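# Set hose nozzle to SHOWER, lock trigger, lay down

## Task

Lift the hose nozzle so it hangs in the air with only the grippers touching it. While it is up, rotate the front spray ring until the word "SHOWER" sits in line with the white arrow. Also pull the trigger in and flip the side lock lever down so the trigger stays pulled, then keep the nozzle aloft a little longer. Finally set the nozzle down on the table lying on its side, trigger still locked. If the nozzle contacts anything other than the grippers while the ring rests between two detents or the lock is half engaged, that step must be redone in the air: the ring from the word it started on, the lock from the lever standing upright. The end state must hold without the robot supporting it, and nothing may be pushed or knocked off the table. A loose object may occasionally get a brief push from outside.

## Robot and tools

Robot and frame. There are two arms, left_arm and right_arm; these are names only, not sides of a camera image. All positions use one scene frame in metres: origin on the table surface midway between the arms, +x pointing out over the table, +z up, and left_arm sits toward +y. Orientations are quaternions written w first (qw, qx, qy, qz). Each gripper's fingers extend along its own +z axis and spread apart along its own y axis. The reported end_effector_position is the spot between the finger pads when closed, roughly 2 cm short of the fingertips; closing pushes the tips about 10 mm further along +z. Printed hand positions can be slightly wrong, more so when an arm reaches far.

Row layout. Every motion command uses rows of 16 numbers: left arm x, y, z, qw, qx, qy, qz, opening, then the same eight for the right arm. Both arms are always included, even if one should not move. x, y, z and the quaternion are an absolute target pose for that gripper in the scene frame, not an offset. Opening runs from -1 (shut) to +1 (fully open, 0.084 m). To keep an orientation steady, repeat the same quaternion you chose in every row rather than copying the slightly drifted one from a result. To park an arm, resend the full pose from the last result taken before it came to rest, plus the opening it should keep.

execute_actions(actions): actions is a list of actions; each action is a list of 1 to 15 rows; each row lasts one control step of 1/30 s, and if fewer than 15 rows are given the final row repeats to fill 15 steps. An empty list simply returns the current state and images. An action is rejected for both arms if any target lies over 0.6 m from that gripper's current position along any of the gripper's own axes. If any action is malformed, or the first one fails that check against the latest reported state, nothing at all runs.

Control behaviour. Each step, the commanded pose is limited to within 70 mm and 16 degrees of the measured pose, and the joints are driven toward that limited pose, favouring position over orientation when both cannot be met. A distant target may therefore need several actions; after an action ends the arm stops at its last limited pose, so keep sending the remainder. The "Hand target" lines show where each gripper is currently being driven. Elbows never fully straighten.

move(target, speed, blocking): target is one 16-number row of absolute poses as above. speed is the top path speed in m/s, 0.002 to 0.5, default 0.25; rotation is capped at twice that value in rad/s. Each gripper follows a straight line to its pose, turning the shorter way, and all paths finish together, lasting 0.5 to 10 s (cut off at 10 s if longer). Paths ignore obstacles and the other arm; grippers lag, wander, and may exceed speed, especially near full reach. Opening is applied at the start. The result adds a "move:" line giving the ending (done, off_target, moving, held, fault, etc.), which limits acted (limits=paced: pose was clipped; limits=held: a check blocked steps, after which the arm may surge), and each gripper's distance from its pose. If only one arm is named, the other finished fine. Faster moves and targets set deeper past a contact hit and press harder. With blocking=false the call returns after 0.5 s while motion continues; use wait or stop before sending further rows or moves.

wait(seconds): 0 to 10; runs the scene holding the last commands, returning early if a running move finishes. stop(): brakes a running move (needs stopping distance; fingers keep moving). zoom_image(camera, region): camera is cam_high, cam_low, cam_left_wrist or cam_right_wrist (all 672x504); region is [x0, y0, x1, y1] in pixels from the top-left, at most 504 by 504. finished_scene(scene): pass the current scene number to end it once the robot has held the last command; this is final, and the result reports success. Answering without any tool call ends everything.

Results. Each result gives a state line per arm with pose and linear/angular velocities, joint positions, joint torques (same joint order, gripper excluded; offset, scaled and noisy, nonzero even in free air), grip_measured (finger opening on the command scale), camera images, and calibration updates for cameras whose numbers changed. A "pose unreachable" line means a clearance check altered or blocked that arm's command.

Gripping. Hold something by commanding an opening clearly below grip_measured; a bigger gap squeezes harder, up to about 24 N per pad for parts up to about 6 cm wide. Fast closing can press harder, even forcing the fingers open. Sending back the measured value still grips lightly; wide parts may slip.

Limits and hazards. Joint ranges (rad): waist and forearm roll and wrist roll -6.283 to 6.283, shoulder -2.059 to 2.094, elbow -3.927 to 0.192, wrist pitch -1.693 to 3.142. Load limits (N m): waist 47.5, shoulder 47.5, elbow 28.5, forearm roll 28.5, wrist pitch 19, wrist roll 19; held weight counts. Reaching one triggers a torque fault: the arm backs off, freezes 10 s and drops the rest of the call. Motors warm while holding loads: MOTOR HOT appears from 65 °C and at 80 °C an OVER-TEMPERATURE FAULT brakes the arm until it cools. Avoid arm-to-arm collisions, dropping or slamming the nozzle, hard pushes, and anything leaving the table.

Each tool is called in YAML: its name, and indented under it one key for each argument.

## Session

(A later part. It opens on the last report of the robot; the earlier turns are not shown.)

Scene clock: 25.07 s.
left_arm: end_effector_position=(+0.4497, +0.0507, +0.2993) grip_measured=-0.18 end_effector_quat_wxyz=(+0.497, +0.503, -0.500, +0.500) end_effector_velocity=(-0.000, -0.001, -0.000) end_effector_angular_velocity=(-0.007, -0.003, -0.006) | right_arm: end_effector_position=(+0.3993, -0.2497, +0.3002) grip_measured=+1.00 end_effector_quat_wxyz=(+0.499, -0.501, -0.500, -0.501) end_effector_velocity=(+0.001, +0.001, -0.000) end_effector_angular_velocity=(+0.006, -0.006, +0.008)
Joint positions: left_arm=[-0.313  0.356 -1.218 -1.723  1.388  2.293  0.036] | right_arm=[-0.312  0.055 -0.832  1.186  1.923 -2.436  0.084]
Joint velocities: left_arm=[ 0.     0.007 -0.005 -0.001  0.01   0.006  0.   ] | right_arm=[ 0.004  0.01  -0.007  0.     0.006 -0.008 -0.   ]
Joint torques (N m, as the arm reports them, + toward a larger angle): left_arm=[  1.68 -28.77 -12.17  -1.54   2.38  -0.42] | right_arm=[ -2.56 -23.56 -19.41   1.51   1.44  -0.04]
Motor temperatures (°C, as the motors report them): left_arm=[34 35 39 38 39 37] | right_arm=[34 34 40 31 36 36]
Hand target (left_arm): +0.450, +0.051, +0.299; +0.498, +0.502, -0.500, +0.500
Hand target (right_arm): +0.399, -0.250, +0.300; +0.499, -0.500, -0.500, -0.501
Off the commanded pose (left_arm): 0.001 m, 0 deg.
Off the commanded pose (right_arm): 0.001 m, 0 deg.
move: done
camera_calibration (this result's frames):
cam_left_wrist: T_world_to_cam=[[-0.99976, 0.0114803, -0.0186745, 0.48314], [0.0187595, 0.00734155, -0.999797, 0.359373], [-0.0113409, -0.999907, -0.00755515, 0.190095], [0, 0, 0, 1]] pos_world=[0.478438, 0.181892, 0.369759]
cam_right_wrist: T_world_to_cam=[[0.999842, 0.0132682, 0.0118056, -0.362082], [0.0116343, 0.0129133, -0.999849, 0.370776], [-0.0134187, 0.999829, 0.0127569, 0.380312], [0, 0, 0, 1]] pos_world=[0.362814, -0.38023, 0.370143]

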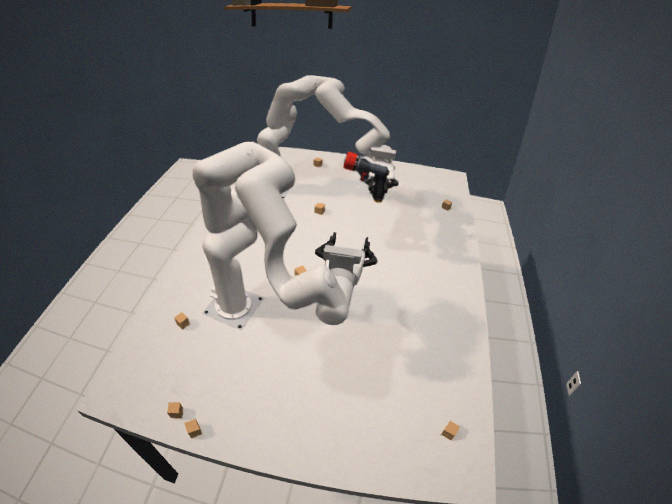

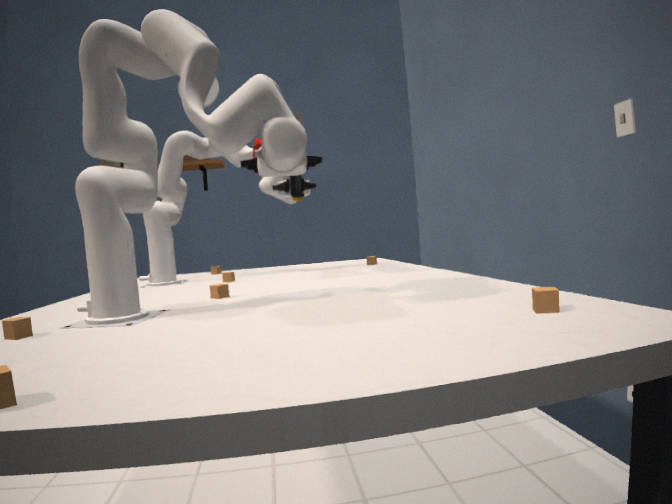

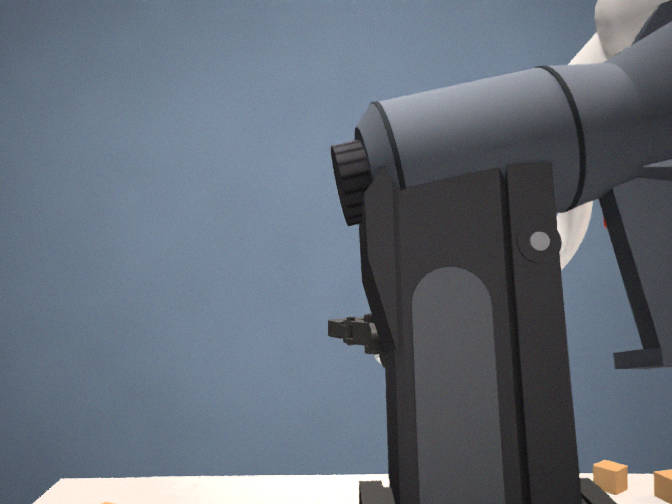

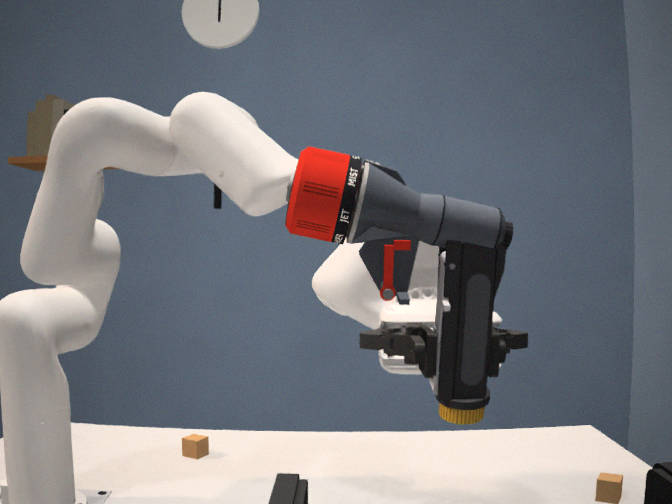

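move:
  target: [0.45,0.05,0.30,0.5,0.5,-0.5,0.5,-1,0.375,-0.07,0.34,0.5,-0.5,-0.5,-0.5,-1]
  speed: 0.2

zoom_image:
  camera: "cam_high"
  region: [310, 130, 430, 230]

Scene clock: 28.27 s.
left_arm: end_effector_position=(+0.4500, +0.0500, +0.3000) grip_measured=-0.18 end_effector_quat_wxyz=(+0.500, +0.500, -0.500, +0.500) end_effector_velocity=(+0.000, +0.000, +0.000) end_effector_angular_velocity=(+0.000, -0.000, +0.000) | right_arm: end_effector_position=(+0.3743, -0.0706, +0.3399) grip_measured=-1.00 end_effector_quat_wxyz=(+0.500, -0.500, -0.500, -0.500) end_effector_velocity=(+0.001, +0.002, +0.001) end_effector_angular_velocity=(-0.001, -0.002, -0.001)
Joint positions: left_arm=[-0.313  0.362 -1.225 -1.722  1.396  2.292  0.036] | right_arm=[ 0.201 -0.273 -0.583  1.568  1.576 -2.285  0.   ]
Joint velocities: left_arm=[ 0.  0. -0.  0. -0. -0.  0.] | right_arm=[ 0.009 -0.001 -0.002  0.006 -0.008  0.001  0.   ]
Joint torques (N m, as the arm reports them, + toward a larger angle): left_arm=[  1.61 -28.55 -12.19  -1.65   2.46  -0.39] | right_arm=[ -1.93 -16.24 -22.1    1.08   1.21  -0.32]
Motor temperatures (°C, as the motors report them): left_arm=[34 35 39 38 39 37] | right_arm=[34 34 40 31 36 36]
Hand target (left_arm): +0.450, +0.050, +0.300; +0.500, +0.500, -0.500, +0.500
Hand target (right_arm): +0.374, -0.070, +0.340; +0.500, -0.500, -0.500, -0.500
Off the commanded pose (left_arm): 0.000 m, 0 deg.
Off the commanded pose (right_arm): 0.001 m, 0 deg.
move: done
camera_calibration (this result's frames):
cam_left_wrist: T_world_to_cam=[[-0.999675, 0.0172255, -0.0187729, 0.483121], [0.0188147, 0.00226547, -0.99982, 0.360304], [-0.0171799, -0.999849, -0.00258883, 0.190548], [0, 0, 0, 1]] pos_world=[0.479459, 0.181381, 0.369802]
cam_right_wrist: T_world_to_cam=[[0.999817, 0.0162627, 0.0100522, -0.339122], [0.00981567, 0.014557, -0.999846, 0.409228], [-0.0164065, 0.999762, 0.0143947, 0.20089], [0, 0, 0, 1]] pos_world=[0.338339, -0.201285, 0.409682]

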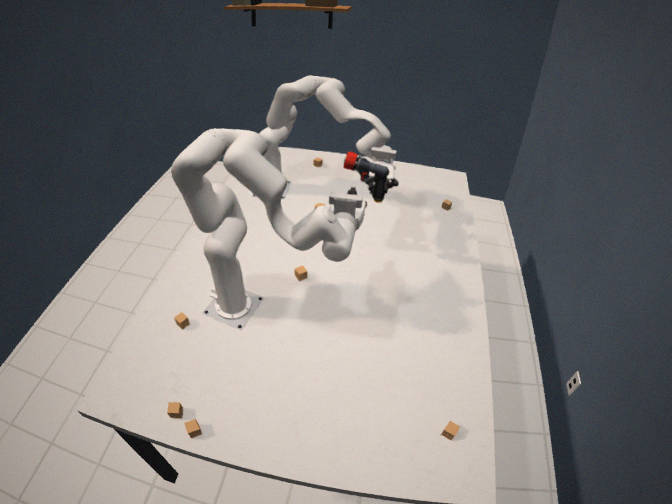

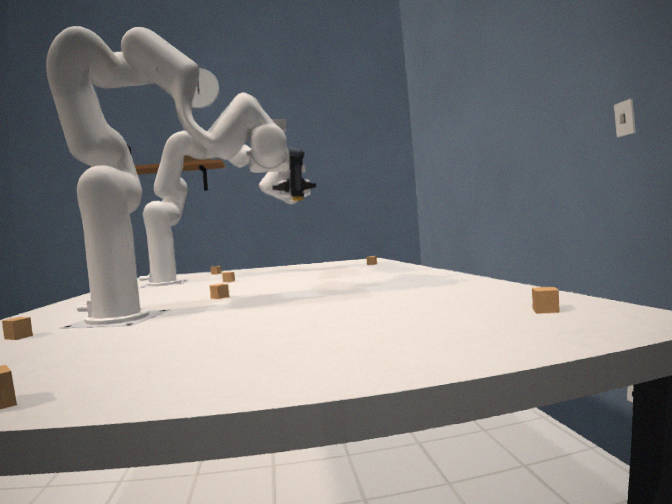

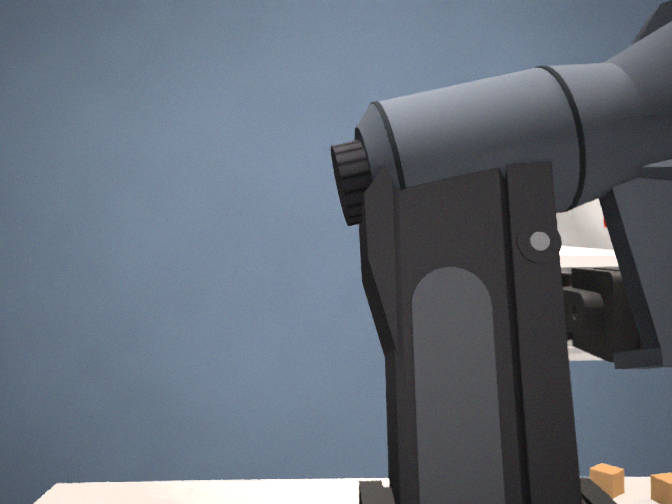

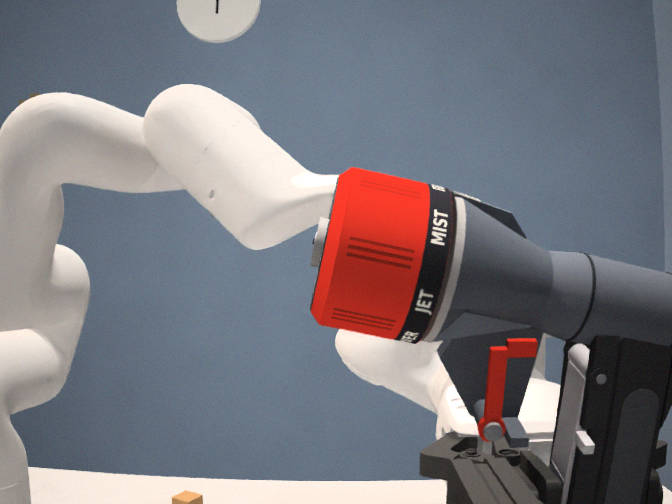

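Region (310, 130, 430, 230) of cam_high's 672x504 image, scaled by 4.200, with more detail than that image has.

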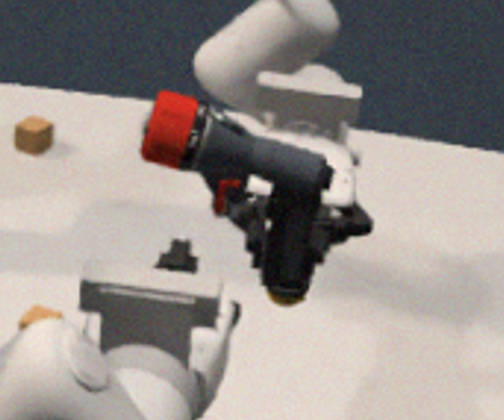

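move:
  target: [0.45,0.05,0.30,0.5,0.5,-0.5,0.5,-1,0.372,-0.025,0.366,0.5,-0.5,-0.5,-0.5,-1]
  speed: 0.05

zoom_image:
  camera: "cam_high"
  region: [330, 140, 410, 210]

Scene clock: 30.63 s.
left_arm: end_effector_position=(+0.4500, +0.0500, +0.3000) grip_measured=-0.18 end_effector_quat_wxyz=(+0.500, +0.500, -0.500, +0.500) end_effector_velocity=(-0.000, -0.000, -0.000) end_effector_angular_velocity=(+0.000, -0.000, -0.001) | right_arm: end_effector_position=(+0.3718, -0.0253, +0.3659) grip_measured=-1.00 end_effector_quat_wxyz=(+0.500, -0.500, -0.500, -0.500) end_effector_velocity=(+0.000, +0.002, +0.001) end_effector_angular_velocity=(-0.001, -0.001, -0.001)
Joint positions: left_arm=[-0.313  0.362 -1.225 -1.722  1.396  2.292  0.036] | right_arm=[ 0.362 -0.322 -0.61   1.664  1.446 -2.216  0.   ]
Joint velocities: left_arm=[-0.001  0.     0.     0.    -0.     0.    -0.   ] | right_arm=[ 0.007 -0.001 -0.003  0.004 -0.007  0.003  0.   ]
Joint torques (N m, as the arm reports them, + toward a larger angle): left_arm=[  1.69 -28.72 -12.24  -1.58   2.39  -0.43] | right_arm=[ -2.77 -16.57 -23.2    1.13   1.04  -0.26]
Motor temperatures (°C, as the motors report them): left_arm=[34 35 39 38 39 37] | right_arm=[34 35 40 31 36 36]
Hand target (left_arm): +0.450, +0.050, +0.300; +0.500, +0.500, -0.500, +0.500
Hand target (right_arm): +0.372, -0.025, +0.366; +0.500, -0.500, -0.500, -0.500
Off the commanded pose (left_arm): 0.000 m, 0 deg.
Off the commanded pose (right_arm): 0.000 m, 0 deg.
move: done
camera_calibration (this result's frames):
cam_left_wrist: T_world_to_cam=[[-0.999675, 0.017245, -0.018771, 0.483119], [0.0188131, 0.00228071, -0.99982, 0.360301], [-0.0171991, -0.999849, -0.0026044, 0.190567], [0, 0, 0, 1]] pos_world=[0.479461, 0.181386, 0.369801]
cam_right_wrist: T_world_to_cam=[[0.999816, 0.0164056, 0.00991519, -0.337565], [0.00968507, 0.0140472, -0.999854, 0.434642], [-0.0165425, 0.999767, 0.0138858, 0.155449], [0, 0, 0, 1]] pos_world=[0.335865, -0.15598, 0.435767]

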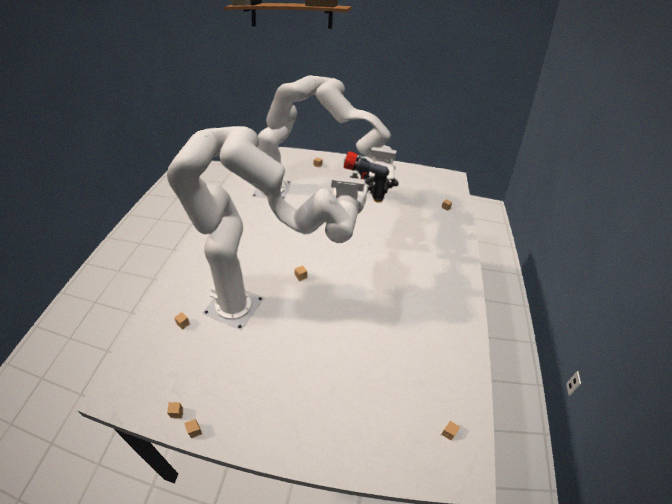

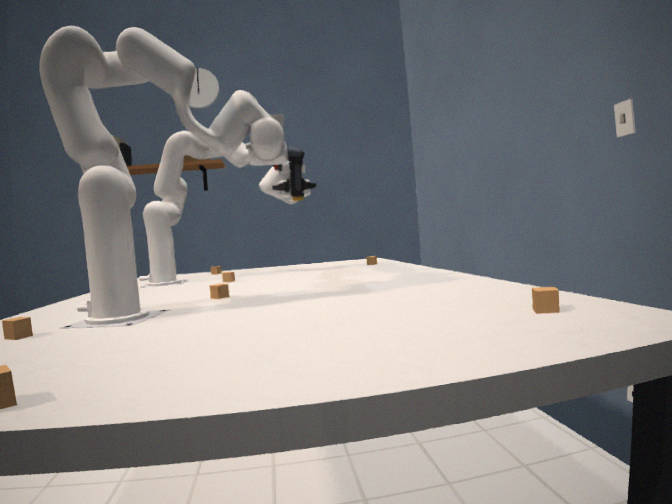

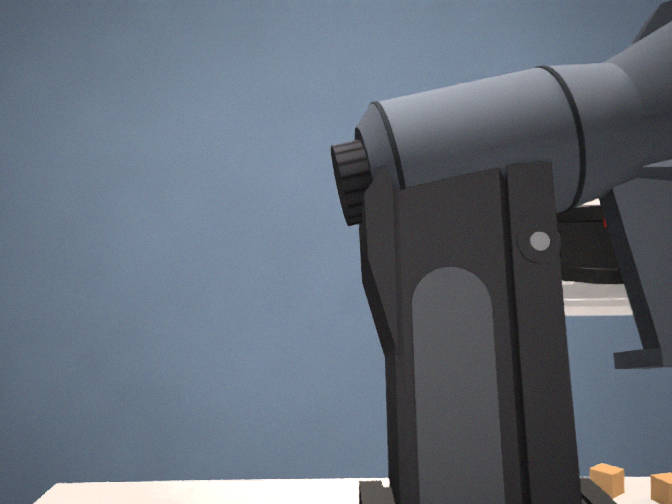

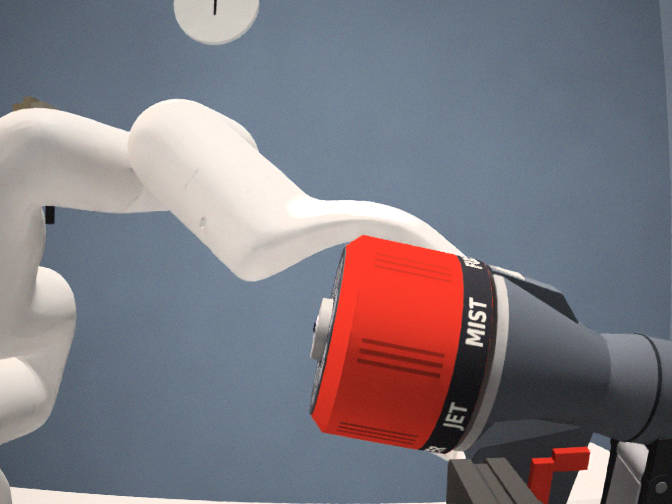

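Region (330, 140, 410, 210) of cam_high's 672x504 image, scaled by 6.300, with more detail than that image has; it fills the top 441 rows of this view, and the rest is white.

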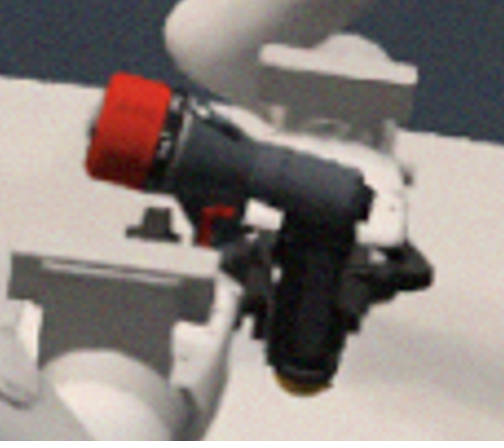

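move:
  target: [0.45,0.05,0.30,0.5,0.5,-0.5,0.5,-1,0.376,-0.008,0.360,0.5,-0.5,-0.5,-0.5,-1]
  speed: 0.02

move:
  target: [0.45,0.05,0.30,0.5,0.5,-0.5,0.5,-1,0.392,-0.008,0.362,0.5,-0.5,-0.5,-0.5,-1]
  speed: 0.02

Scene clock: 32.97 s.
left_arm: end_effector_position=(+0.4500, +0.0500, +0.3000) grip_measured=-0.18 end_effector_quat_wxyz=(+0.500, +0.500, -0.500, +0.500) end_effector_velocity=(+0.001, +0.001, +0.000) end_effector_angular_velocity=(-0.000, +0.000, +0.003) | right_arm: end_effector_position=(+0.3759, -0.0082, +0.3601) grip_measured=-1.00 end_effector_quat_wxyz=(+0.500, -0.500, -0.500, -0.500) end_effector_velocity=(+0.001, +0.002, +0.000) end_effector_angular_velocity=(+0.001, -0.003, -0.001)
Joint positions: left_arm=[-0.313  0.362 -1.225 -1.722  1.396  2.292  0.036] | right_arm=[ 0.417 -0.284 -0.629  1.701  1.404 -2.239  0.   ]
Joint velocities: left_arm=[ 0.002  0.    -0.    -0.    -0.    -0.    -0.   ] | right_arm=[ 0.007  0.003 -0.003  0.005 -0.005 -0.003  0.   ]
Joint torques (N m, as the arm reports them, + toward a larger angle): left_arm=[  1.71 -28.66 -12.2   -1.66   2.35  -0.4 ] | right_arm=[ -2.52 -17.08 -23.19   1.14   1.16  -0.31]
Motor temperatures (°C, as the motors report them): left_arm=[34 35 40 38 39 37] | right_arm=[34 35 40 31 36 36]
Hand target (left_arm): +0.450, +0.050, +0.300; +0.500, +0.500, -0.500, +0.500
Hand target (right_arm): +0.376, -0.008, +0.360; +0.500, -0.500, -0.500, -0.500
Off the commanded pose (left_arm): 0.000 m, 0 deg.
Off the commanded pose (right_arm): 0.000 m, 0 deg.
move: done
camera_calibration (this result's frames):
cam_left_wrist: T_world_to_cam=[[-0.999675, 0.017245, -0.0187712, 0.483119], [0.0188132, 0.00228098, -0.99982, 0.360301], [-0.017199, -0.999849, -0.00260467, 0.190568], [0, 0, 0, 1]] pos_world=[0.479461, 0.181386, 0.369802]
cam_right_wrist: T_world_to_cam=[[0.999814, 0.0164954, 0.0100316, -0.341886], [0.00980314, 0.0138725, -0.999856, 0.428536], [-0.0166322, 0.999768, 0.0137082, 0.138617], [0, 0, 0, 1]] pos_world=[0.339927, -0.138891, 0.430004]

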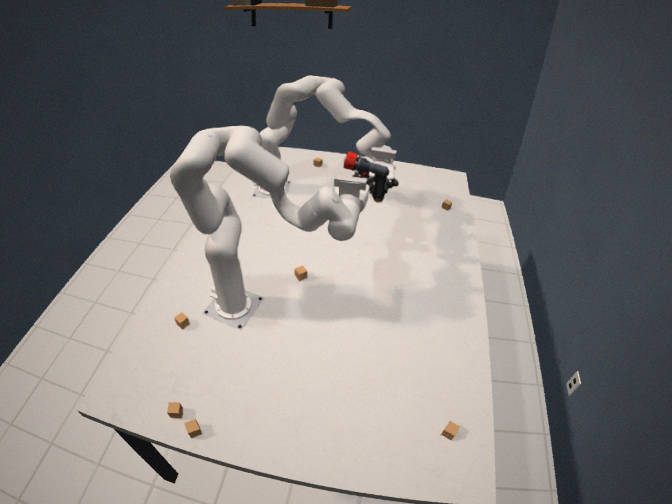

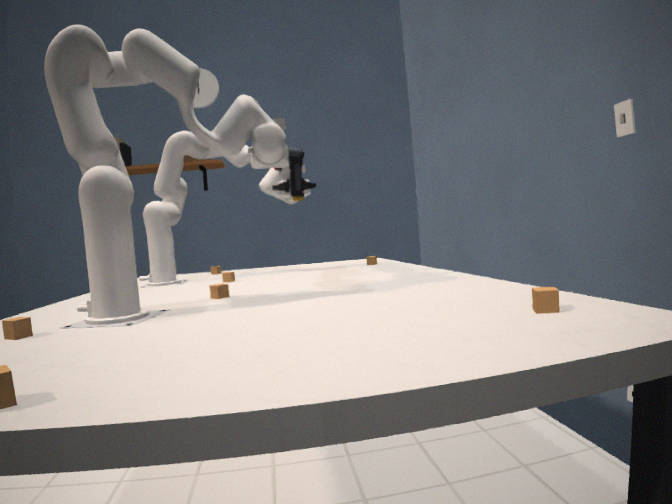

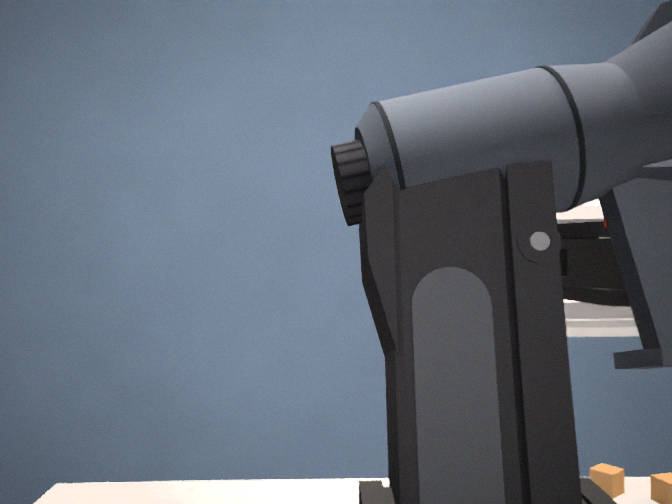

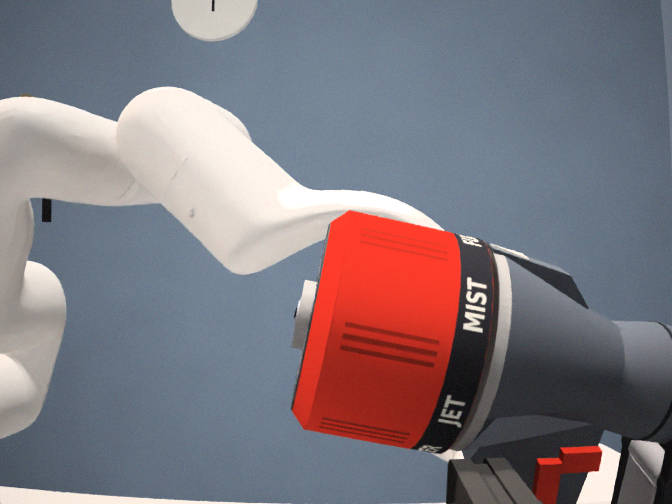

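Scene clock: 34.10 s.
left_arm: end_effector_position=(+0.4501, +0.0501, +0.3001) grip_measured=-0.18 end_effector_quat_wxyz=(+0.500, +0.500, -0.500, +0.500) end_effector_velocity=(-0.000, -0.000, +0.000) end_effector_angular_velocity=(-0.000, -0.000, -0.000) | right_arm: end_effector_position=(+0.3919, -0.0080, +0.3619) grip_measured=-1.00 end_effector_quat_wxyz=(+0.500, -0.500, -0.500, -0.500) end_effector_velocity=(+0.002, +0.000, +0.001) end_effector_angular_velocity=(+0.000, -0.002, +0.001)
Joint positions: left_arm=[-0.313  0.362 -1.225 -1.723  1.396  2.292  0.036] | right_arm=[ 0.407 -0.232 -0.684  1.694  1.412 -2.236  0.   ]
Joint velocities: left_arm=[-0. -0. -0.  0.  0. -0.  0.] | right_arm=[-0.001  0.005 -0.008 -0.001  0.001  0.     0.   ]
Joint torques (N m, as the arm reports them, + toward a larger angle): left_arm=[  0.79 -28.8  -11.98  -1.36   2.73  -0.3 ] | right_arm=[ -2.07 -18.99 -23.89   1.59   1.05  -0.16]
Motor temperatures (°C, as the motors report them): left_arm=[34 35 40 38 39 37] | right_arm=[34 35 40 31 36 36]
Hand target (left_arm): +0.450, +0.050, +0.300; +0.500, +0.500, -0.500, +0.500
Hand target (right_arm): +0.392, -0.008, +0.362; +0.500, -0.500, -0.500, -0.500
Off the commanded pose (left_arm): 0.000 m, 0 deg.
Off the commanded pose (right_arm): 0.000 m, 0 deg.
move: done
camera_calibration (this result's frames):
cam_left_wrist: T_world_to_cam=[[-0.999678, 0.0170259, -0.0188388, 0.483235], [0.018879, 0.00220268, -0.999819, 0.360335], [-0.0169813, -0.999853, -0.0025234, 0.190553], [0, 0, 0, 1]] pos_world=[0.479512, 0.181504, 0.369854]
cam_right_wrist: T_world_to_cam=[[0.999819, 0.0162293, 0.00992703, -0.357851], [0.00970572, 0.0136588, -0.99986, 0.430237], [-0.0163626, 0.999775, 0.0134988, 0.138618], [0, 0, 0, 1]] pos_world=[0.355878, -0.138655, 0.431858]

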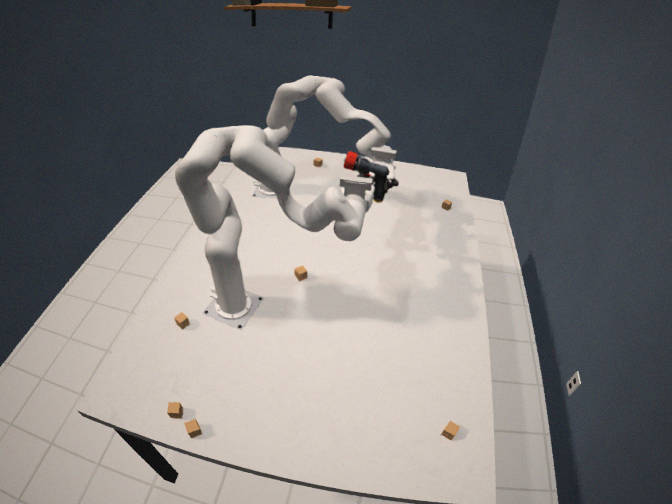

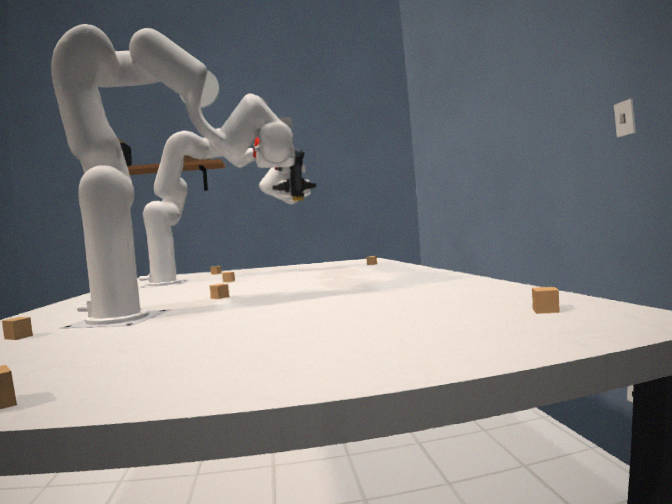

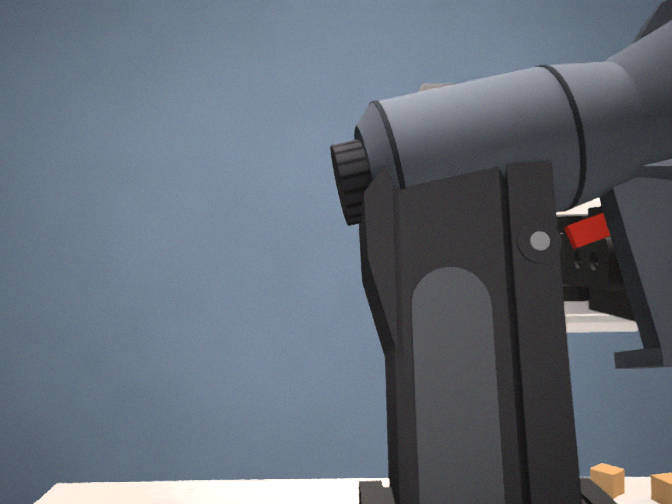

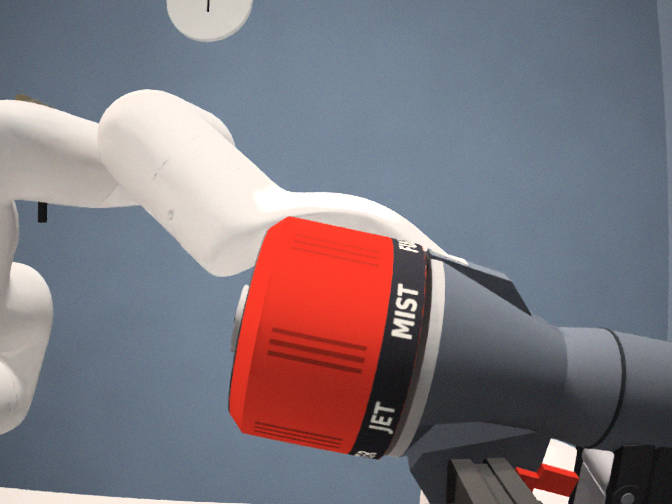

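move:
  target: [0.45,0.05,0.30,0.5,0.5,-0.5,0.5,-1,0.390,-0.005,0.366,0.5,-0.5,-0.5,-0.5,-1]
  speed: 0.01

move:
  target: [0.45,0.05,0.30,0.5,0.5,-0.5,0.5,-1,0.408,-0.004,0.364,0.5,-0.5,-0.5,-0.5,-1]
  speed: 0.02

Scene clock: 35.67 s.
left_arm: end_effector_position=(+0.4501, +0.0501, +0.3000) grip_measured=-0.17 end_effector_quat_wxyz=(+0.500, +0.500, -0.500, +0.500) end_effector_velocity=(+0.000, +0.000, -0.000) end_effector_angular_velocity=(-0.000, +0.000, +0.000) | right_arm: end_effector_position=(+0.3901, -0.0052, +0.3658) grip_measured=-1.00 end_effector_quat_wxyz=(+0.500, -0.500, -0.500, -0.500) end_effector_velocity=(-0.000, +0.001, +0.002) end_effector_angular_velocity=(-0.000, -0.001, -0.001)
Joint positions: left_arm=[-0.313  0.362 -1.225 -1.722  1.396  2.292  0.036] | right_arm=[ 0.418 -0.242 -0.684  1.699  1.402 -2.226  0.   ]
Joint velocities: left_arm=[ 0.  0.  0.  0.  0. -0.  0.] | right_arm=[ 0.005 -0.004 -0.002  0.002 -0.005  0.005  0.   ]
Joint torques (N m, as the arm reports them, + toward a larger angle): left_arm=[  0.35 -28.58 -12.02  -1.35   2.63  -0.37] | right_arm=[ -1.54 -18.59 -24.52   1.71   1.37  -0.28]
Motor temperatures (°C, as the motors report them): left_arm=[34 35 40 38 39 37] | right_arm=[34 35 40 31 36 36]
Hand target (left_arm): +0.450, +0.050, +0.300; +0.500, +0.500, -0.500, +0.500
Hand target (right_arm): +0.390, -0.005, +0.366; +0.500, -0.500, -0.500, -0.500
Off the commanded pose (left_arm): 0.000 m, 0 deg.
Off the commanded pose (right_arm): 0.000 m, 0 deg.
move: done
camera_calibration (this result's frames):
cam_left_wrist: T_world_to_cam=[[-0.999678, 0.0170112, -0.0188061, 0.483226], [0.0188473, 0.00226554, -0.99982, 0.360313], [-0.0169655, -0.999853, -0.00258543, 0.190552], [0, 0, 0, 1]] pos_world=[0.479513, 0.181487, 0.369829]
cam_right_wrist: T_world_to_cam=[[0.999815, 0.0164236, 0.0100381, -0.356179], [0.00981205, 0.0137852, -0.999857, 0.434052], [-0.0165596, 0.99977, 0.0136215, 0.135716], [0, 0, 0, 1]] pos_world=[0.354102, -0.135819, 0.435717]

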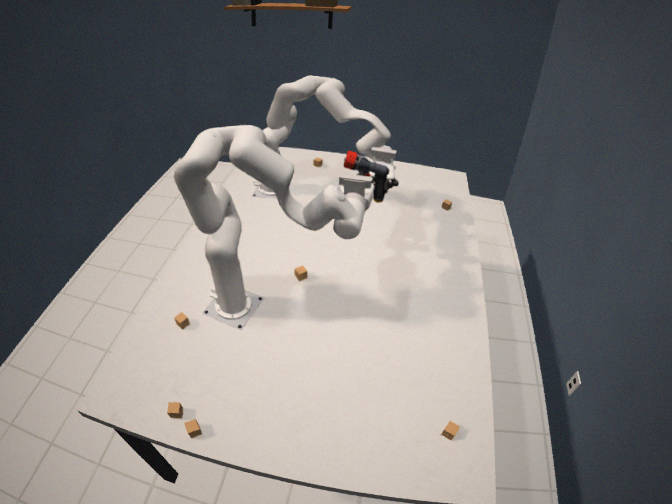

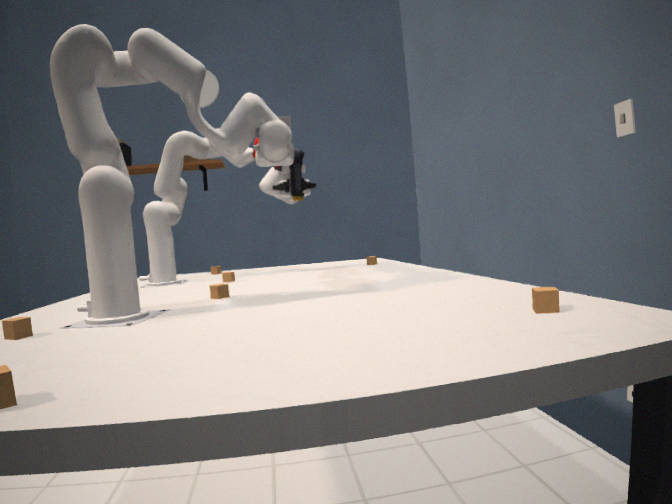

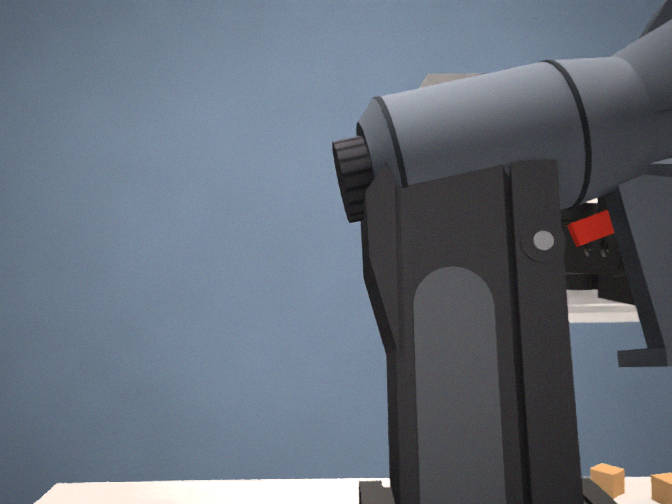

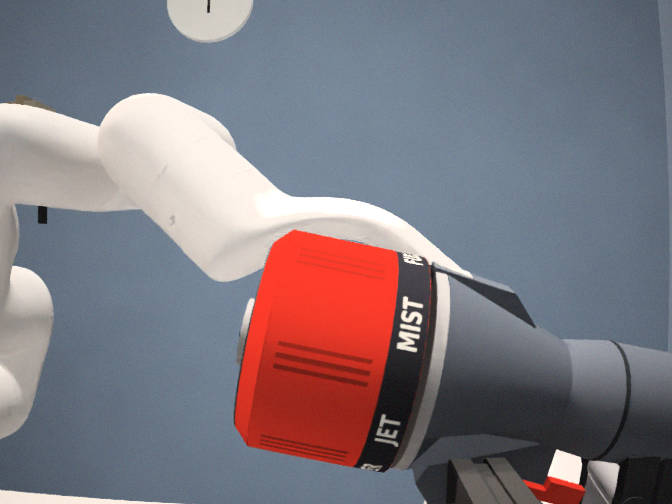

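Scene clock: 36.87 s.
left_arm: end_effector_position=(+0.4500, +0.0500, +0.3000) grip_measured=-0.18 end_effector_quat_wxyz=(+0.500, +0.500, -0.500, +0.500) end_effector_velocity=(+0.000, +0.000, +0.000) end_effector_angular_velocity=(-0.000, -0.000, +0.001) | right_arm: end_effector_position=(+0.4078, -0.0040, +0.3640) grip_measured=-1.00 end_effector_quat_wxyz=(+0.500, -0.500, -0.500, -0.500) end_effector_velocity=(+0.002, +0.000, -0.000) end_effector_angular_velocity=(+0.000, +0.000, +0.001)
Joint positions: left_arm=[-0.313  0.362 -1.225 -1.722  1.396  2.292  0.036] | right_arm=[ 0.41  -0.178 -0.742  1.695  1.409 -2.231  0.   ]
Joint velocities: left_arm=[ 0. -0. -0. -0. -0. -0. -0.] | right_arm=[-0.001  0.008 -0.007 -0.001  0.001 -0.     0.   ]
Joint torques (N m, as the arm reports them, + toward a larger angle): left_arm=[  0.41 -28.78 -12.06  -1.3    2.72  -0.39] | right_arm=[ -2.02 -21.   -23.74   1.15   1.38  -0.37]
Motor temperatures (°C, as the motors report them): left_arm=[34 35 40 38 39 37] | right_arm=[34 35 40 31 36 36]
Hand target (left_arm): +0.450, +0.050, +0.300; +0.500, +0.500, -0.500, +0.500
Hand target (right_arm): +0.408, -0.004, +0.364; +0.500, -0.500, -0.500, -0.500
Off the commanded pose (left_arm): 0.000 m, 0 deg.
Off the commanded pose (right_arm): 0.000 m, 0 deg.
move: done
camera_calibration (this result's frames):
cam_left_wrist: T_world_to_cam=[[-0.999674, 0.0172645, -0.0188147, 0.483129], [0.0188561, 0.00223849, -0.99982, 0.360314], [-0.0172193, -0.999848, -0.0025633, 0.19056], [0, 0, 0, 1]] pos_world=[0.479458, 0.181383, 0.369827]
cam_right_wrist: T_world_to_cam=[[0.999816, 0.0163707, 0.00999837, -0.373869], [0.00977367, 0.0137486, -0.999858, 0.432097], [-0.0165058, 0.999771, 0.0135861, 0.134838], [0, 0, 0, 1]] pos_world=[0.371803, -0.134627, 0.433941]

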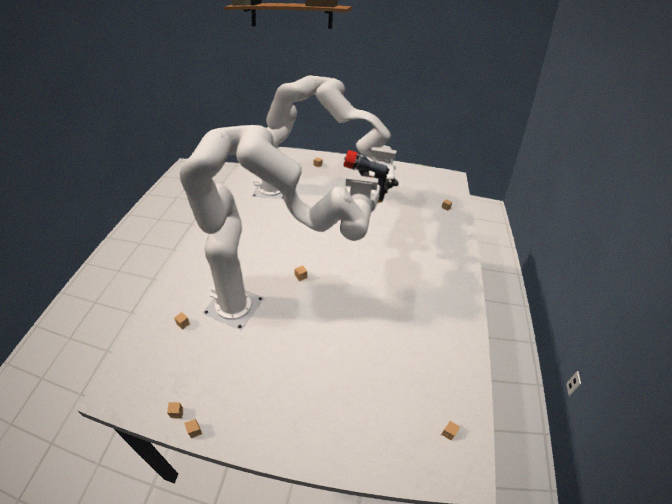

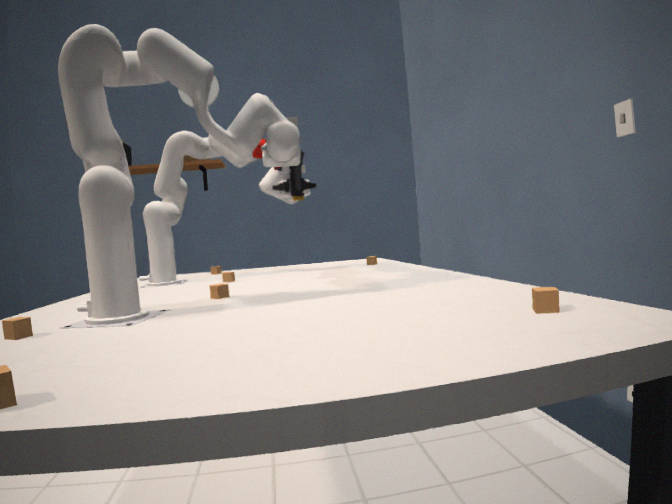

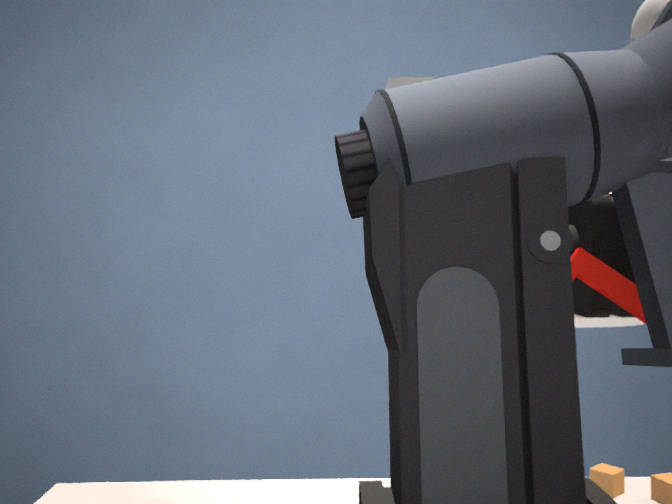

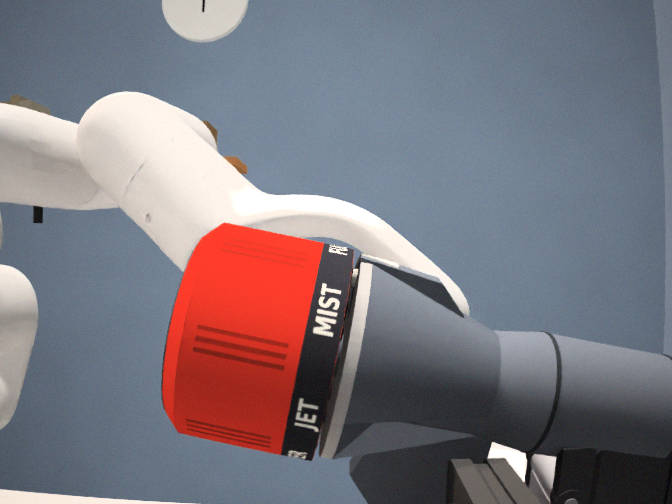

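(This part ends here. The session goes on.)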